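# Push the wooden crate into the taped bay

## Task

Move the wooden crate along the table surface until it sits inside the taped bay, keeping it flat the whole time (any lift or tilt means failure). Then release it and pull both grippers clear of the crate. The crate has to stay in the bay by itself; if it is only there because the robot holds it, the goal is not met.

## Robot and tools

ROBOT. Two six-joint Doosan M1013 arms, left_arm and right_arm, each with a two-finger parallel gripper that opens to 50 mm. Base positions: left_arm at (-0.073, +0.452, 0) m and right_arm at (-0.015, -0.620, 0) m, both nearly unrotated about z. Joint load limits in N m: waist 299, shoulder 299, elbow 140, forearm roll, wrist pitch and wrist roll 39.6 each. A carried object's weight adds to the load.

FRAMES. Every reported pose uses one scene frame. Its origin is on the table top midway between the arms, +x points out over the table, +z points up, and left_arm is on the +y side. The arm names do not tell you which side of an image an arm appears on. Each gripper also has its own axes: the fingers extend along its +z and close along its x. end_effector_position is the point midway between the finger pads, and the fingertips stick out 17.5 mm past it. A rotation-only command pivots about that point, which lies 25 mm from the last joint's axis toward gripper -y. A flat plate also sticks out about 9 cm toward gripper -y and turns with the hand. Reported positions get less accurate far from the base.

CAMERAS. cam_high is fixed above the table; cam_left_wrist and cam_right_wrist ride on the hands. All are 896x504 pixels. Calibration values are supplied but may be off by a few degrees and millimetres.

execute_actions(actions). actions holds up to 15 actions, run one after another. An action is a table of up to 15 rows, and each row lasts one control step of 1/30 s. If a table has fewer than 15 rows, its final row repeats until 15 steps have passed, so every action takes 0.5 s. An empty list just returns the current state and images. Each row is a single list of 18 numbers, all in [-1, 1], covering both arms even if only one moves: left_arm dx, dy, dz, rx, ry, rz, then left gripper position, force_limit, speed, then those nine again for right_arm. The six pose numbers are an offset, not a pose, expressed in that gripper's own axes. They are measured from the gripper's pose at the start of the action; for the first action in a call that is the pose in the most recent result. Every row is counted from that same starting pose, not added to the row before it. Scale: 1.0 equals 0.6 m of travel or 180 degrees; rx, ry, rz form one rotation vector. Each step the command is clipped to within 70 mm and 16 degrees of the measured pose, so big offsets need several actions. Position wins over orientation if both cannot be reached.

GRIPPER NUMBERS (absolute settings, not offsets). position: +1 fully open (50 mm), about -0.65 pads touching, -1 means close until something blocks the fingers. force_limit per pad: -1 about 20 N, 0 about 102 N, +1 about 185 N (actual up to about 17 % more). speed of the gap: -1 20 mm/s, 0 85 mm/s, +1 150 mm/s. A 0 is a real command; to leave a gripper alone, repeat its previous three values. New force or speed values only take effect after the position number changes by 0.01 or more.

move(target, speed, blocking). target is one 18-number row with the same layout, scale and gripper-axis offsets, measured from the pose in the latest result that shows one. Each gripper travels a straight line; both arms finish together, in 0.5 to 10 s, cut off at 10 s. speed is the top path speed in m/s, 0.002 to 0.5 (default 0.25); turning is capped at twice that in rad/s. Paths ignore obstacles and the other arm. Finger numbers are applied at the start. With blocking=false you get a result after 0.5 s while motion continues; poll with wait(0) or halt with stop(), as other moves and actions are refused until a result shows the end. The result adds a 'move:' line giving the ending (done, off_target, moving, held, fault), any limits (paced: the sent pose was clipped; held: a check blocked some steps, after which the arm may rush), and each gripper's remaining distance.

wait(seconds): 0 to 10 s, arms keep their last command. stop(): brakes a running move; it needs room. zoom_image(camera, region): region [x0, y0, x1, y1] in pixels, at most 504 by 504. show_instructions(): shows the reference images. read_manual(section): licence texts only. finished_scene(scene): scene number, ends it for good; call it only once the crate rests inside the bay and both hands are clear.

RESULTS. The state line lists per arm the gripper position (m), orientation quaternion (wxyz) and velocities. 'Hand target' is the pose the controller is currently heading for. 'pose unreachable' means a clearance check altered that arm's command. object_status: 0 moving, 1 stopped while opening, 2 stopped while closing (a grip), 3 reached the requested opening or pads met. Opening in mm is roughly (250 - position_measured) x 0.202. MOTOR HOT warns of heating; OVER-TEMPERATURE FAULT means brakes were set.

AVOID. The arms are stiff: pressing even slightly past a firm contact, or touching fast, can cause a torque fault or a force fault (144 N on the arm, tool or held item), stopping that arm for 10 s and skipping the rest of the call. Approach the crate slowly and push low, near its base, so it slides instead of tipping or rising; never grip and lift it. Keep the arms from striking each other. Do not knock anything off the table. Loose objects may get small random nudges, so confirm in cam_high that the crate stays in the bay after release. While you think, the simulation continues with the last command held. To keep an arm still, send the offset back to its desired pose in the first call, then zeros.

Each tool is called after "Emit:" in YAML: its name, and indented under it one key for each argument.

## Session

Emit:
execute_actions:
  actions: []

Emit:
show_instructions:

Scene clock: 0.00 s.
left_arm: end_effector_position=(+1.0314, +0.1715, +0.1647) position_measured=3 object_status=3 end_effector_quat_wxyz=(+0.219, +0.859, +0.024, +0.463) end_effector_velocity=(-0.001, -0.000, +0.001) end_effector_angular_velocity=(-0.000, +0.000, -0.000) | right_arm: end_effector_position=(+0.0075, -0.0404, +0.1743) position_measured=3 object_status=3 end_effector_quat_wxyz=(+0.544, +0.664, -0.348, -0.378) end_effector_velocity=(+0.000, -0.000, -0.000) end_effector_angular_velocity=(-0.001, -0.001, +0.001)
Joint positions: left_arm=[-0.202  0.715  1.426  1.096 -0.15   0.081] | right_arm=[ 1.006  0.667  1.711  0.753  2.041 -2.768]
Joint velocities: left_arm=[-0.    -0.001  0.001  0.     0.    -0.   ] | right_arm=[-0.     0.    -0.    -0.002  0.     0.   ]
Hand target (left_arm): +1.031, +0.172, +0.165; +0.219, +0.859, +0.024, +0.463
Hand target (right_arm): +0.007, -0.040, +0.174; +0.544, +0.664, -0.348, -0.378
camera_calibration (this result's frames):
cam_left_wrist: T_world_to_cam=[[0.536247, 0.227535, 0.812814, -0.729195], [-0.389271, -0.787787, 0.477347, 0.468127], [0.748938, -0.57238, -0.333876, -0.466373], [0, 0, 0, 1]] pos_world=[0.922541, 0.267759, 0.21353]
cam_right_wrist: T_world_to_cam=[[0.42657, -0.892266, -0.147986, -0.00162346], [0.237009, -0.0476274, 0.970339, -0.172742], [-0.872849, -0.448992, 0.191158, 0.103934], [0, 0, 0, 1]] pos_world=[0.132352, 0.0369896, 0.14751]

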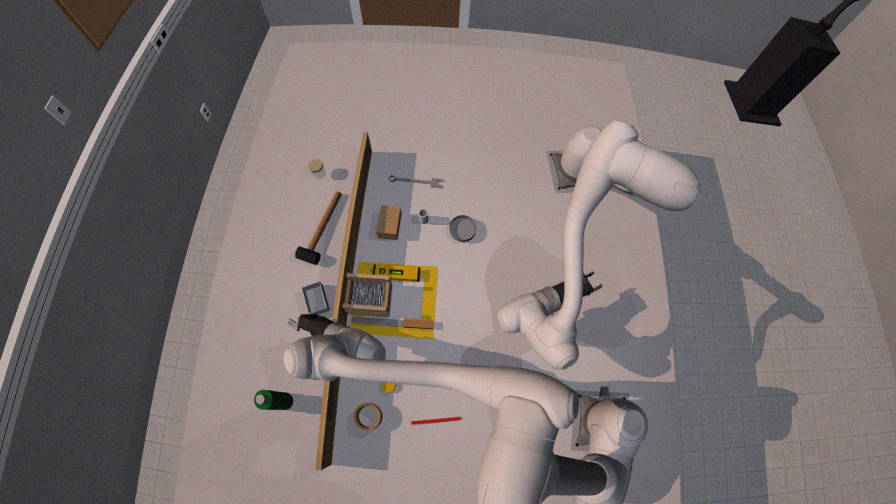

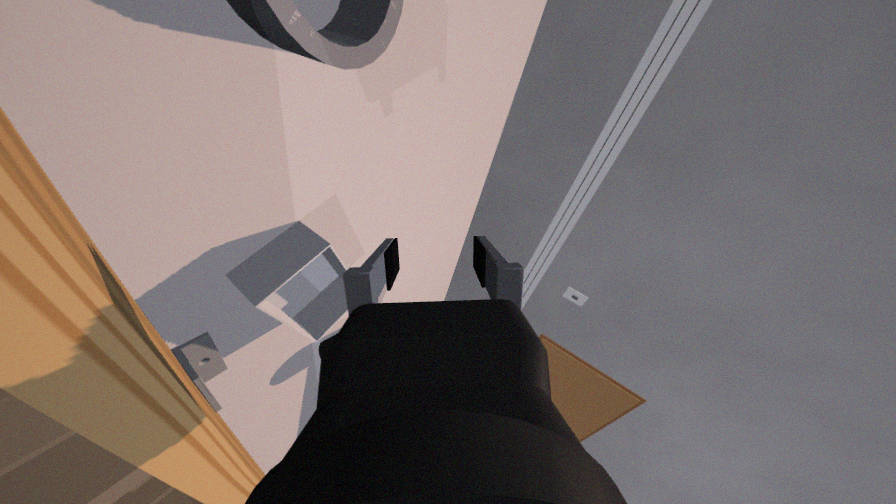

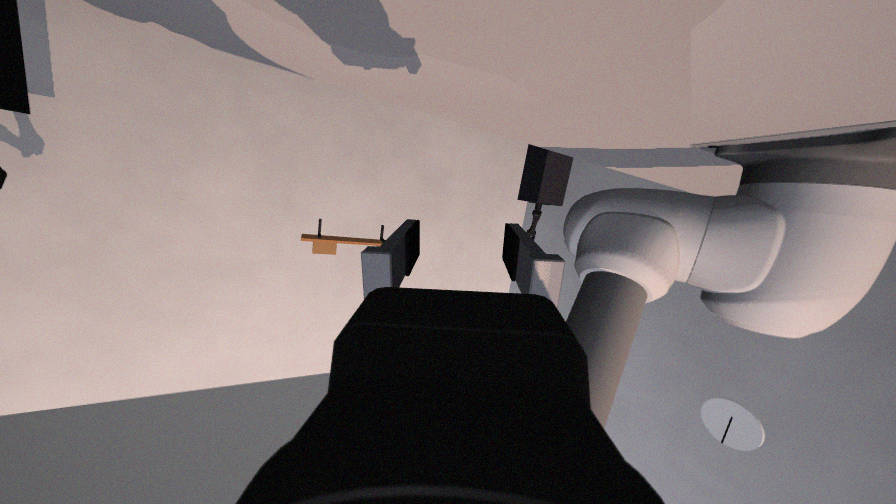

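Reference images for this scene: manual page 1, manual page 2, manual page 3, manual page 4.

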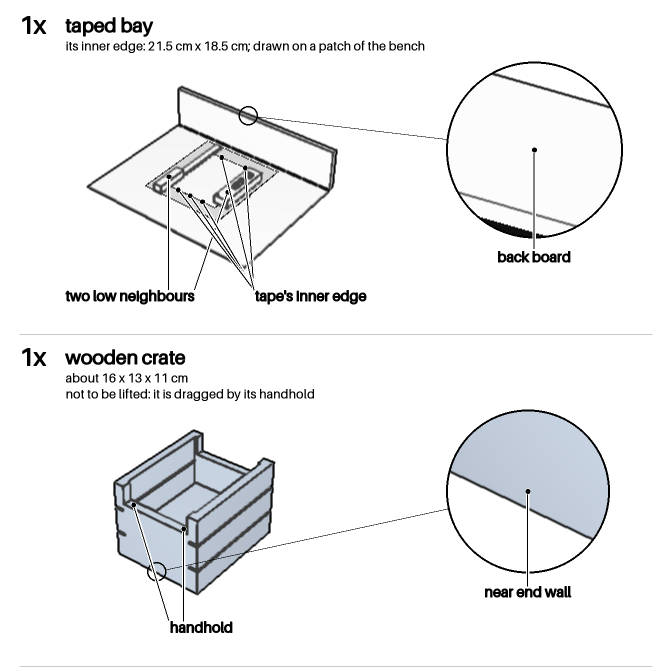

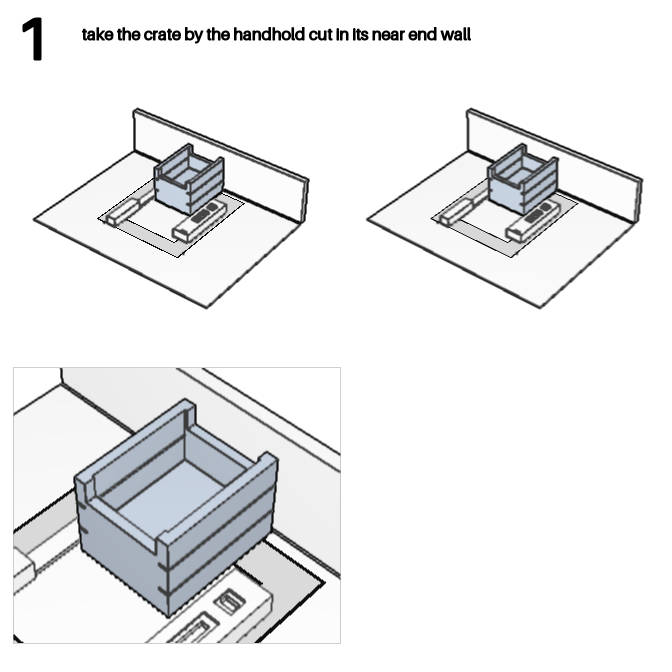

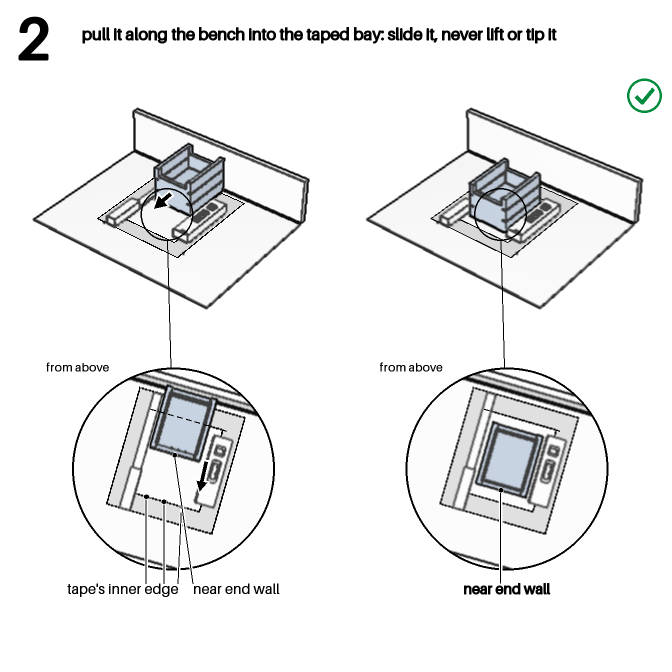

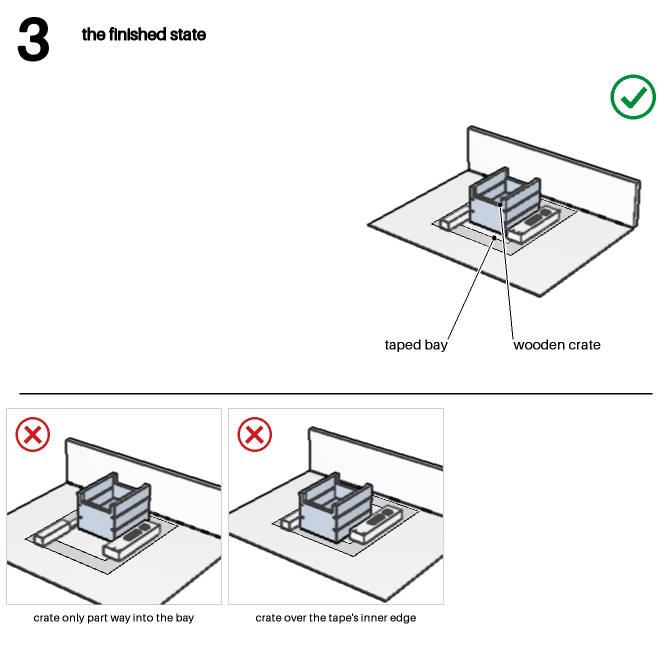

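Emit:
move:
  target: [-0.192,0.358,-0.385,0.146,-0.309,0.016,1,0,0,0,0,0,0,0,0,1,0,0]
  speed: 0.15

Emit:
execute_actions:
  actions: []

Scene clock: 9.03 s.
left_arm: end_effector_position=(+0.7444, +0.0316, +0.2694) position_measured=3 object_status=3 end_effector_quat_wxyz=(-0.000, +1.000, +0.000, -0.000) end_effector_velocity=(+0.000, -0.000, -0.001) end_effector_angular_velocity=(+0.000, +0.001, -0.000) | right_arm: end_effector_position=(+0.0075, -0.0404, +0.1743) position_measured=3 object_status=3 end_effector_quat_wxyz=(+0.544, +0.664, -0.348, -0.378) end_effector_velocity=(-0.000, +0.000, +0.000) end_effector_angular_velocity=(+0.000, +0.000, -0.000)
Joint positions: left_arm=[-0.475  0.652  1.048  3.142 -1.442 -2.107] | right_arm=[ 1.006  0.667  1.711  0.753  2.041 -2.768]
Joint velocities: left_arm=[ 0.     0.001 -0.001 -0.    -0.     0.   ] | right_arm=[ 0.    -0.    -0.     0.001 -0.     0.   ]
Hand target (left_arm): +0.744, +0.032, +0.269; -0.000, +1.000, +0.000, -0.000
Hand target (right_arm): +0.007, -0.040, +0.174; +0.544, +0.664, -0.348, -0.378
Off the commanded pose (left_arm): 0.001 m, 0 deg.
Off the commanded pose (right_arm): 0.000 m, 0 deg.
move: done; limits=paced
camera_calibration (this result's frames):
cam_left_wrist: T_world_to_cam=[[0.998901, -0.0312747, 0.0349174, -0.755191], [-0.0393108, -0.964655, 0.260568, -0.000330652], [0.025534, -0.261654, -0.964824, 0.402106], [0, 0, 0, 1]] pos_world=[0.74408, 0.0812755, 0.414417]
cam_right_wrist: T_world_to_cam=[[0.42657, -0.892266, -0.147986, -0.00162349], [0.237008, -0.0476274, 0.970339, -0.172742], [-0.872849, -0.448992, 0.191158, 0.103934], [0, 0, 0, 1]] pos_world=[0.132352, 0.0369896, 0.14751]

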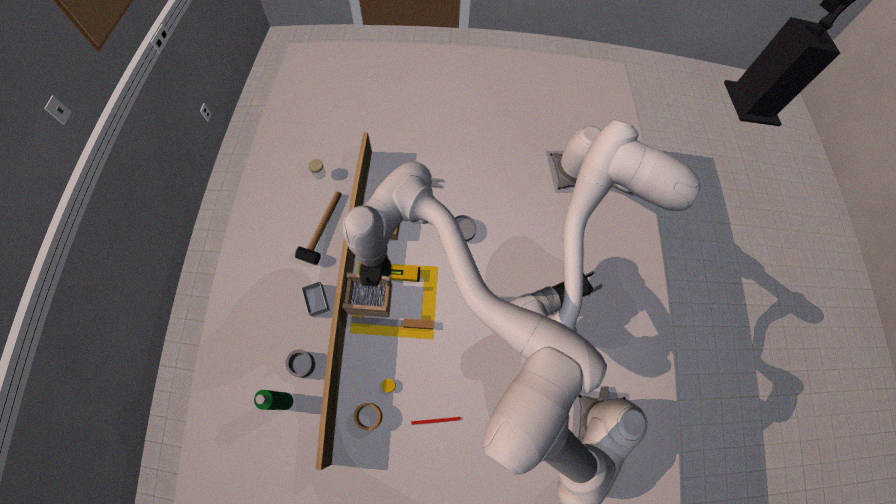

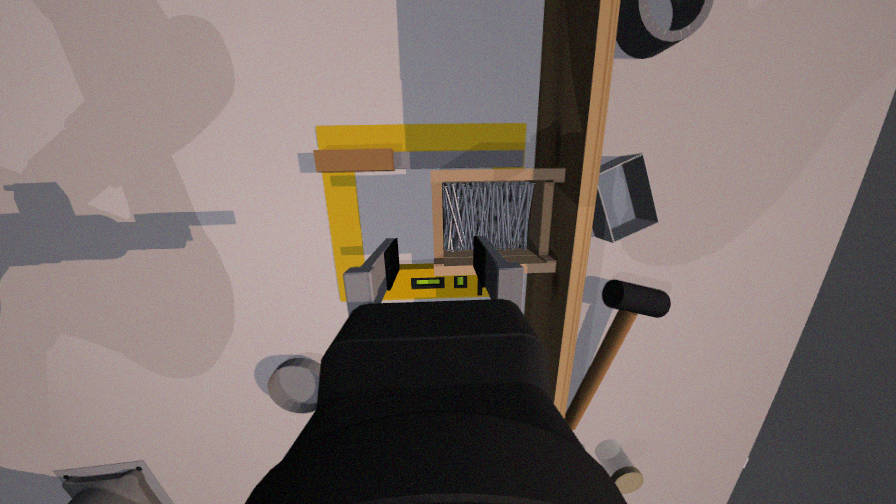

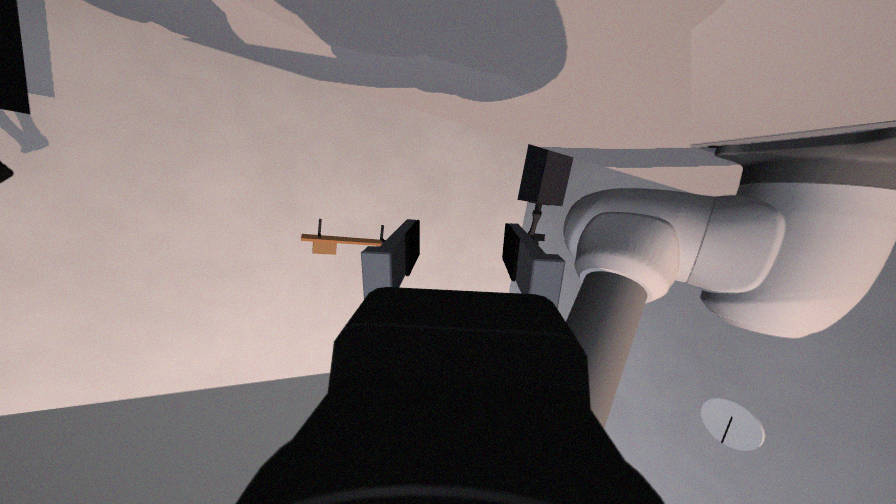

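Scene clock: 9.03 s.
left_arm: end_effector_position=(+0.7444, +0.0316, +0.2694) position_measured=3 object_status=3 end_effector_quat_wxyz=(-0.000, +1.000, +0.000, -0.000) end_effector_velocity=(+0.000, -0.000, -0.001) end_effector_angular_velocity=(+0.000, +0.001, -0.000) | right_arm: end_effector_position=(+0.0075, -0.0404, +0.1743) position_measured=3 object_status=3 end_effector_quat_wxyz=(+0.544, +0.664, -0.348, -0.378) end_effector_velocity=(-0.000, +0.000, +0.000) end_effector_angular_velocity=(+0.000, +0.000, -0.000)
Joint positions: left_arm=[-0.475  0.652  1.048  3.142 -1.442 -2.107] | right_arm=[ 1.006  0.667  1.711  0.753  2.041 -2.768]
Joint velocities: left_arm=[ 0.     0.001 -0.001 -0.    -0.     0.   ] | right_arm=[ 0.    -0.    -0.     0.001 -0.     0.   ]
Hand target (left_arm): +0.744, +0.032, +0.269; -0.000, +1.000, +0.000, -0.000
Hand target (right_arm): +0.007, -0.040, +0.174; +0.544, +0.664, -0.348, -0.378
Off the commanded pose (left_arm): 0.001 m, 0 deg.
Off the commanded pose (right_arm): 0.000 m, 0 deg.
camera_calibration (this result's frames):
cam_left_wrist: T_world_to_cam=[[0.998901, -0.0312747, 0.0349174, -0.755191], [-0.0393108, -0.964655, 0.260568, -0.000330652], [0.025534, -0.261654, -0.964824, 0.402106], [0, 0, 0, 1]] pos_world=[0.74408, 0.0812755, 0.414417]
cam_right_wrist: T_world_to_cam=[[0.42657, -0.892266, -0.147986, -0.00162349], [0.237008, -0.0476274, 0.970339, -0.172742], [-0.872849, -0.448992, 0.191158, 0.103934], [0, 0, 0, 1]] pos_world=[0.132352, 0.0369896, 0.14751]

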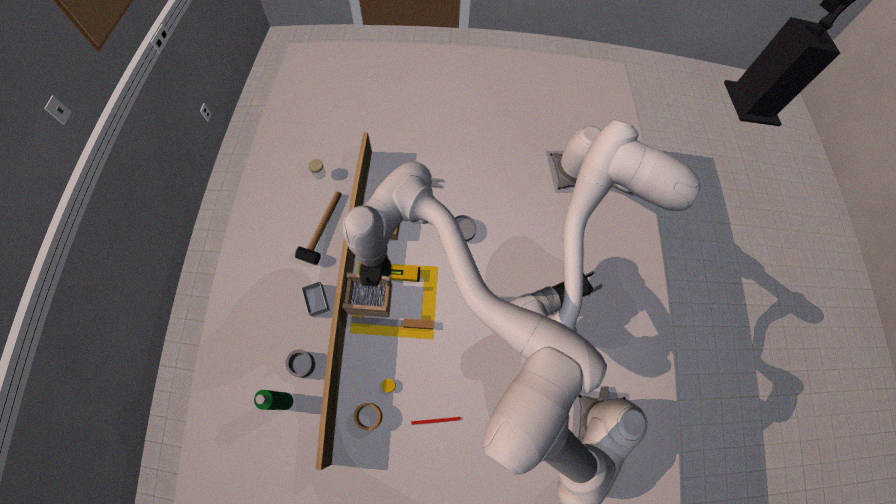

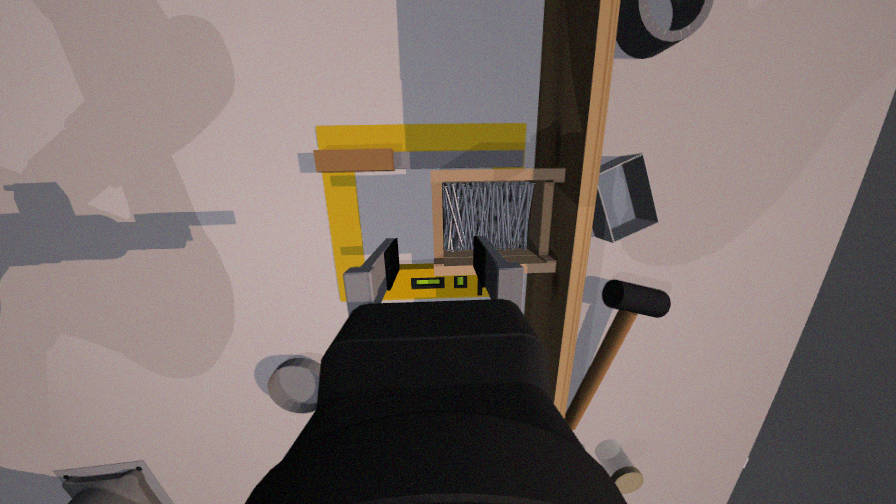

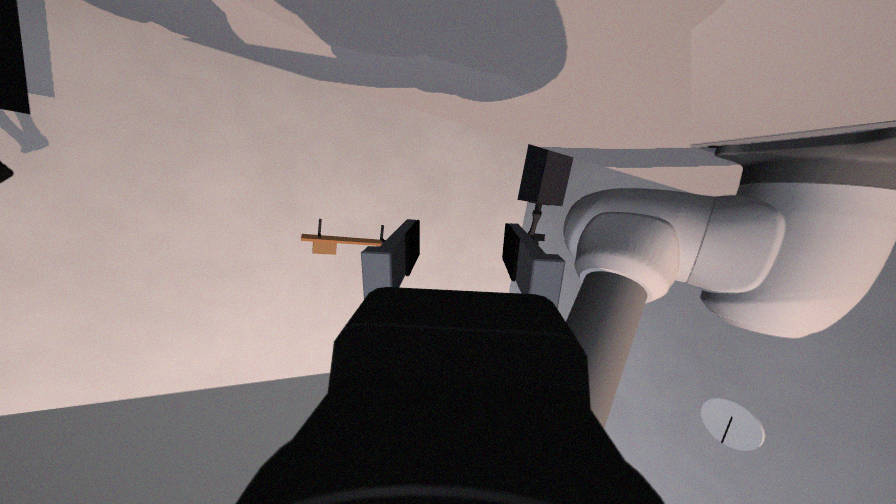

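Emit:
move:
  target: [-0.018,0,0.322,0,0,0,1,0,0,0,0,0,0,0,0,1,0,0]
  speed: 0.15

Emit:
move:
  target: [-0.178,0.008,0,0,0,0,1,0,0,0,0,0,0,0,0,1,0,0]
  speed: 0.06

Emit:
move:
  target: [0.02,0,0,0,0,0,1,0,0,0,0,0,0,0,0,1,0,0]

Emit:
move:
  target: [0,0,-0.2,0,0,0,1,0,0,0,0,0,0,0,0,1,0,0]

Scene clock: 14.83 s.
left_arm: end_effector_position=(+0.7338, +0.0317, +0.0762) position_measured=3 object_status=3 end_effector_quat_wxyz=(-0.000, +1.000, +0.000, -0.000) end_effector_velocity=(-0.000, -0.000, -0.001) end_effector_angular_velocity=(+0.001, +0.001, -0.001) | right_arm: end_effector_position=(+0.0075, -0.0404, +0.1743) position_measured=3 object_status=3 end_effector_quat_wxyz=(+0.544, +0.664, -0.348, -0.378) end_effector_velocity=(-0.000, +0.000, +0.000) end_effector_angular_velocity=(+0.000, +0.000, +0.000)
Joint positions: left_arm=[-0.481  0.73   1.273  3.142 -1.139 -2.113] | right_arm=[ 1.006  0.667  1.711  0.753  2.041 -2.768]
Joint velocities: left_arm=[-0.     0.001  0.     0.     0.     0.   ] | right_arm=[ 0. -0. -0.  0.  0. -0.]
Hand target (left_arm): +0.734, +0.032, +0.076; -0.000, +1.000, +0.000, -0.000
Hand target (right_arm): +0.007, -0.040, +0.174; +0.544, +0.664, -0.348, -0.378
Off the commanded pose (left_arm): 0.000 m, 0 deg.
Off the commanded pose (right_arm): 0.000 m, 0 deg.
move: done
camera_calibration (this result's frames):
cam_left_wrist: T_world_to_cam=[[0.998903, -0.0310719, 0.0350268, -0.737867], [-0.0391411, -0.964688, 0.260471, 0.0495957], [0.0256966, -0.261556, -0.964846, 0.215863], [0, 0, 0, 1]] pos_world=[0.733452, 0.0813779, 0.221202]
cam_right_wrist: T_world_to_cam=[[0.42657, -0.892266, -0.147986, -0.00162344], [0.237009, -0.0476275, 0.970339, -0.172742], [-0.872849, -0.448992, 0.191158, 0.103934], [0, 0, 0, 1]] pos_world=[0.132352, 0.0369897, 0.14751]

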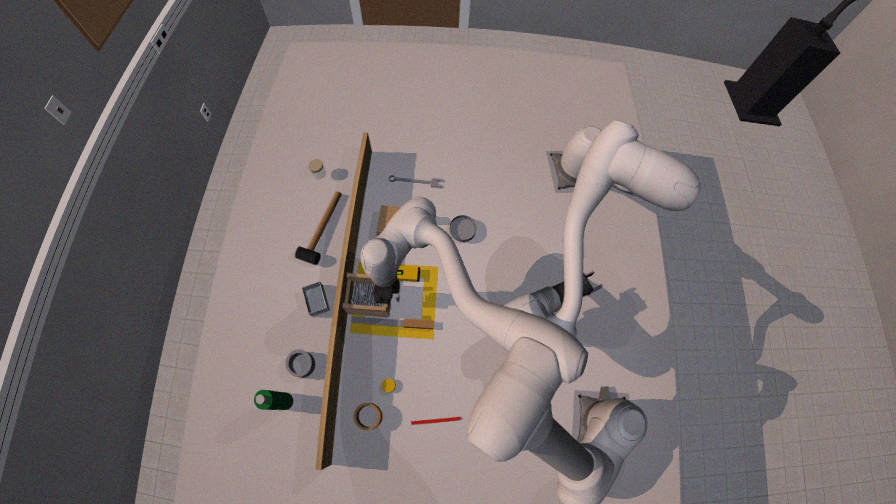

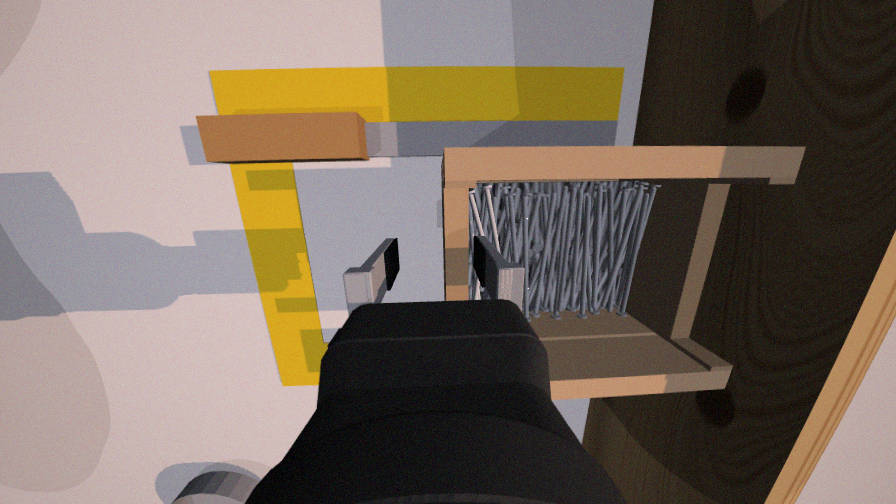

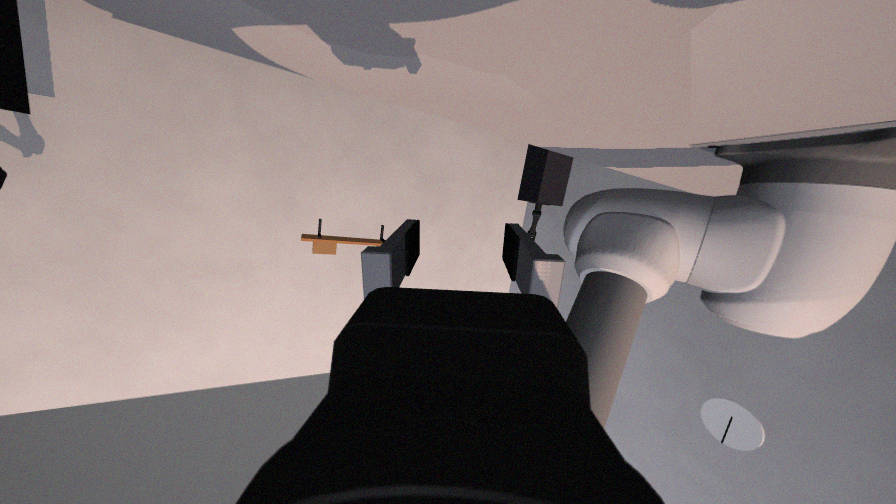

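Scene clock: 16.90 s.
left_arm: end_effector_position=(+0.6270, +0.0270, +0.0761) position_measured=3 object_status=3 end_effector_quat_wxyz=(-0.000, +1.000, +0.000, -0.000) end_effector_velocity=(-0.000, -0.000, -0.001) end_effector_angular_velocity=(+0.000, +0.001, +0.000) | right_arm: end_effector_position=(+0.0075, -0.0404, +0.1743) position_measured=3 object_status=3 end_effector_quat_wxyz=(+0.544, +0.664, -0.348, -0.378) end_effector_velocity=(+0.000, -0.000, -0.000) end_effector_angular_velocity=(-0.000, -0.000, +0.000)
Joint positions: left_arm=[-0.551  0.6    1.503  3.142 -1.039 -2.184] | right_arm=[ 1.006  0.667  1.711  0.753  2.041 -2.768]
Joint velocities: left_arm=[-0.     0.001  0.    -0.    -0.    -0.   ] | right_arm=[-0.    -0.     0.    -0.001  0.     0.   ]
Hand target (left_arm): +0.627, +0.027, +0.076; -0.000, +1.000, +0.000, -0.000
Hand target (right_arm): +0.007, -0.040, +0.174; +0.544, +0.664, -0.348, -0.378
Off the commanded pose (left_arm): 0.000 m, 0 deg.
Off the commanded pose (right_arm): 0.000 m, 0 deg.
move: done
camera_calibration (this result's frames):
cam_left_wrist: T_world_to_cam=[[0.998908, -0.0309525, 0.0350066, -0.631386], [-0.0390226, -0.964671, 0.26055, 0.0407677], [0.0257051, -0.261632, -0.964825, 0.217328], [0, 0, 0, 1]] pos_world=[0.6267, 0.0766444, 0.221164]
cam_right_wrist: T_world_to_cam=[[0.42657, -0.892266, -0.147986, -0.00162353], [0.237008, -0.0476273, 0.970339, -0.172742], [-0.872849, -0.448992, 0.191158, 0.103934], [0, 0, 0, 1]] pos_world=[0.132352, 0.0369896, 0.14751]

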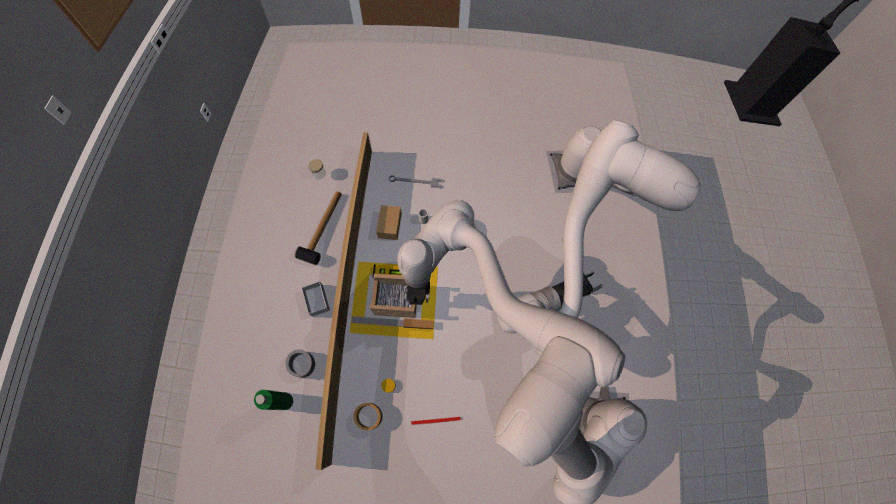

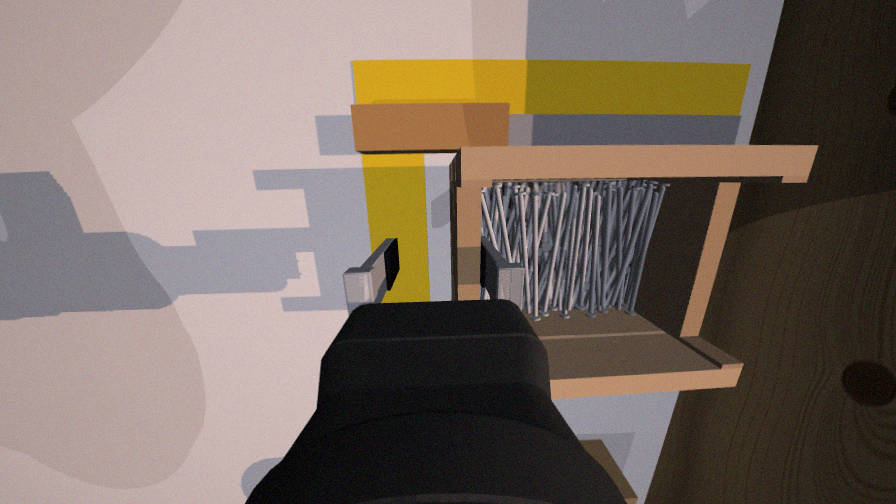

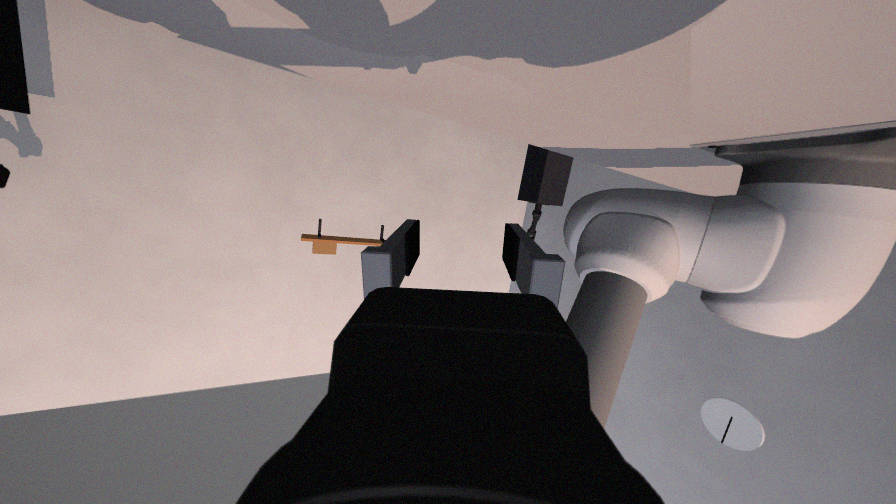

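Scene clock: 17.60 s.
left_arm: end_effector_position=(+0.6390, +0.0269, +0.0761) position_measured=3 object_status=3 end_effector_quat_wxyz=(-0.000, +1.000, +0.000, -0.000) end_effector_velocity=(-0.000, -0.000, -0.000) end_effector_angular_velocity=(+0.000, +0.000, -0.000) | right_arm: end_effector_position=(+0.0075, -0.0404, +0.1743) position_measured=3 object_status=3 end_effector_quat_wxyz=(+0.544, +0.664, -0.348, -0.378) end_effector_velocity=(+0.000, -0.000, -0.000) end_effector_angular_velocity=(-0.001, -0.001, +0.001)
Joint positions: left_arm=[-0.543  0.614  1.479  3.142 -1.049 -2.176] | right_arm=[ 1.006  0.667  1.711  0.753  2.041 -2.768]
Joint velocities: left_arm=[-0.  0. -0. -0. -0.  0.] | right_arm=[ 0.     0.    -0.    -0.002  0.     0.   ]
Hand target (left_arm): +0.639, +0.027, +0.076; -0.000, +1.000, +0.000, -0.000
Hand target (right_arm): +0.007, -0.040, +0.174; +0.544, +0.664, -0.348, -0.378
Off the commanded pose (left_arm): 0.000 m, 0 deg.
Off the commanded pose (right_arm): 0.000 m, 0 deg.
move: done
camera_calibration (this result's frames):
cam_left_wrist: T_world_to_cam=[[0.998907, -0.0309594, 0.0350205, -0.643365], [-0.0390333, -0.964666, 0.260567, 0.0412246], [0.0257161, -0.261649, -0.964821, 0.217018], [0, 0, 0, 1]] pos_world=[0.638691, 0.0766324, 0.221173]
cam_right_wrist: T_world_to_cam=[[0.42657, -0.892266, -0.147986, -0.00162344], [0.237008, -0.0476275, 0.970339, -0.172742], [-0.872849, -0.448992, 0.191158, 0.103934], [0, 0, 0, 1]] pos_world=[0.132352, 0.0369897, 0.14751]

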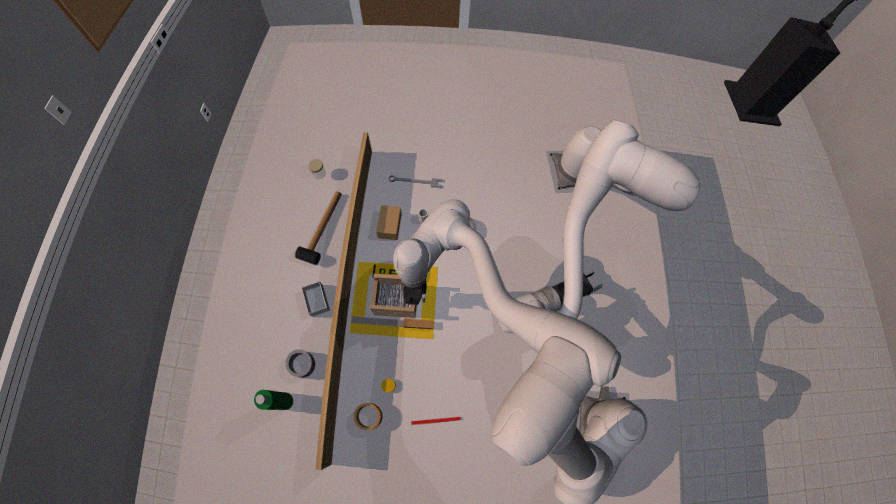

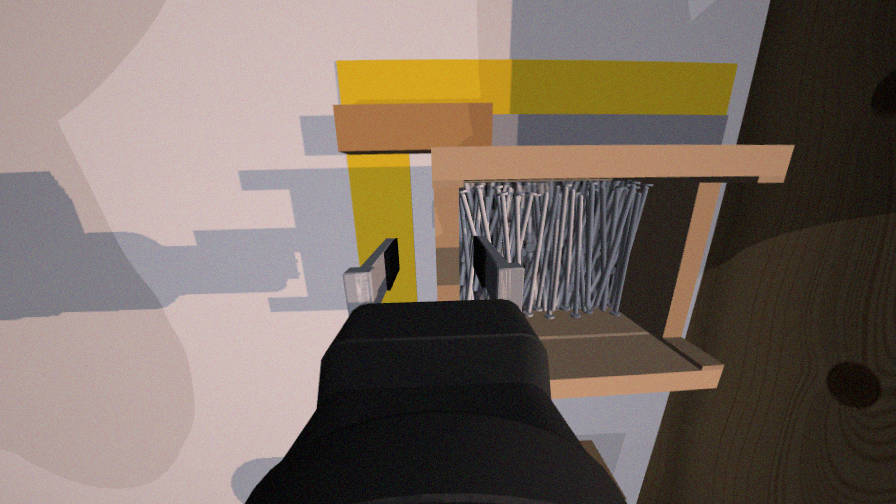

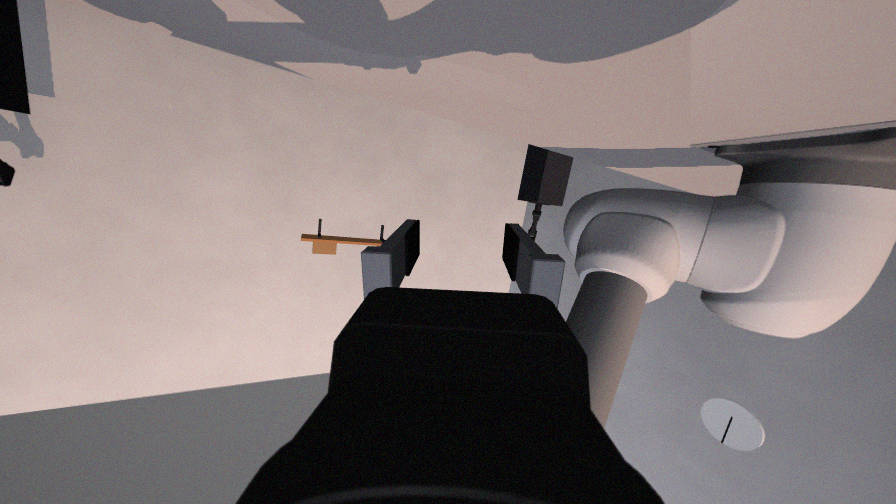

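Scene clock: 18.43 s.
left_arm: end_effector_position=(+0.6389, +0.0270, +0.1962) position_measured=3 object_status=3 end_effector_quat_wxyz=(-0.000, +1.000, +0.000, -0.000) end_effector_velocity=(+0.000, -0.000, +0.001) end_effector_angular_velocity=(-0.001, -0.002, -0.000) | right_arm: end_effector_position=(+0.0075, -0.0404, +0.1743) position_measured=3 object_status=3 end_effector_quat_wxyz=(+0.544, +0.664, -0.348, -0.378) end_effector_velocity=(+0.001, -0.000, -0.000) end_effector_angular_velocity=(-0.000, -0.000, -0.001)
Joint positions: left_arm=[-0.543  0.533  1.378  3.141 -1.231 -2.176] | right_arm=[ 1.006  0.667  1.711  0.753  2.041 -2.768]
Joint velocities: left_arm=[ 0.    -0.001 -0.001  0.    -0.     0.   ] | right_arm=[-0.001  0.    -0.    -0.     0.     0.   ]
Hand target (left_arm): +0.639, +0.027, +0.196; -0.000, +1.000, +0.000, -0.000
Hand target (right_arm): +0.007, -0.040, +0.174; +0.544, +0.664, -0.348, -0.378
Off the commanded pose (left_arm): 0.000 m, 0 deg.
Off the commanded pose (right_arm): 0.000 m, 0 deg.
move: done
camera_calibration (this result's frames):
cam_left_wrist: T_world_to_cam=[[0.998909, -0.0309863, 0.0349446, -0.647463], [-0.0390413, -0.964647, 0.260637, 0.00996203], [0.025633, -0.261717, -0.964804, 0.332888], [0, 0, 0, 1]] pos_world=[0.638612, 0.0766697, 0.341201]
cam_right_wrist: T_world_to_cam=[[0.42657, -0.892266, -0.147986, -0.00162351], [0.237008, -0.0476274, 0.970339, -0.172742], [-0.872849, -0.448992, 0.191158, 0.103934], [0, 0, 0, 1]] pos_world=[0.132352, 0.0369896, 0.14751]

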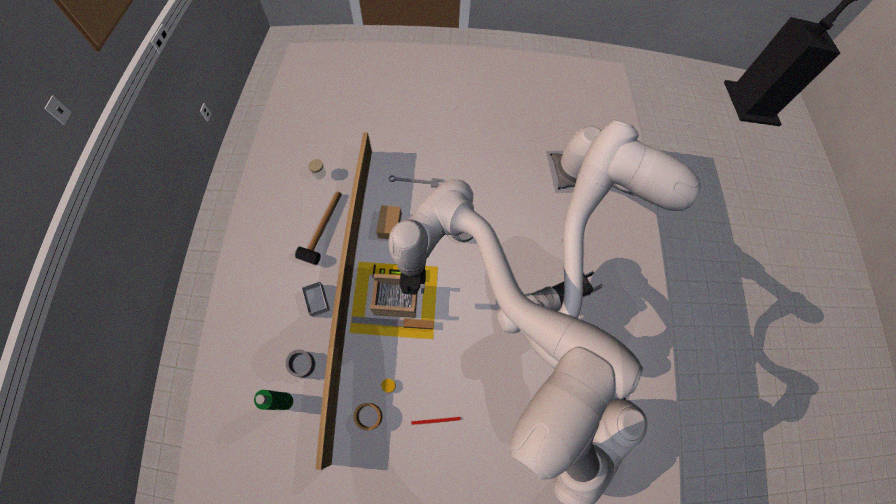

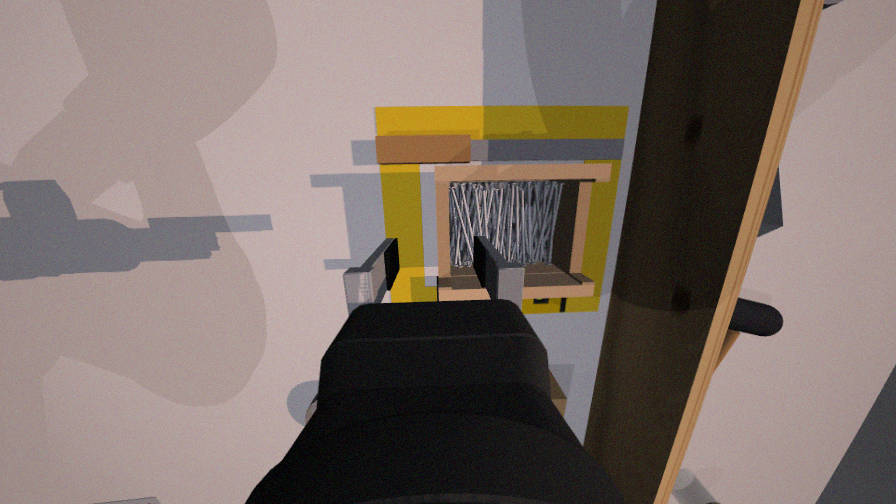

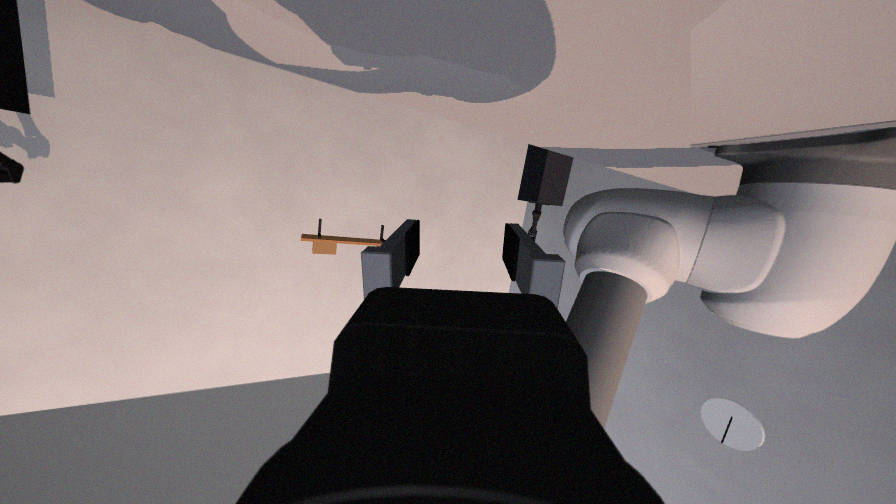

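Emit:
finished_scene:
  scene: 2

The scene is finished: the task was done.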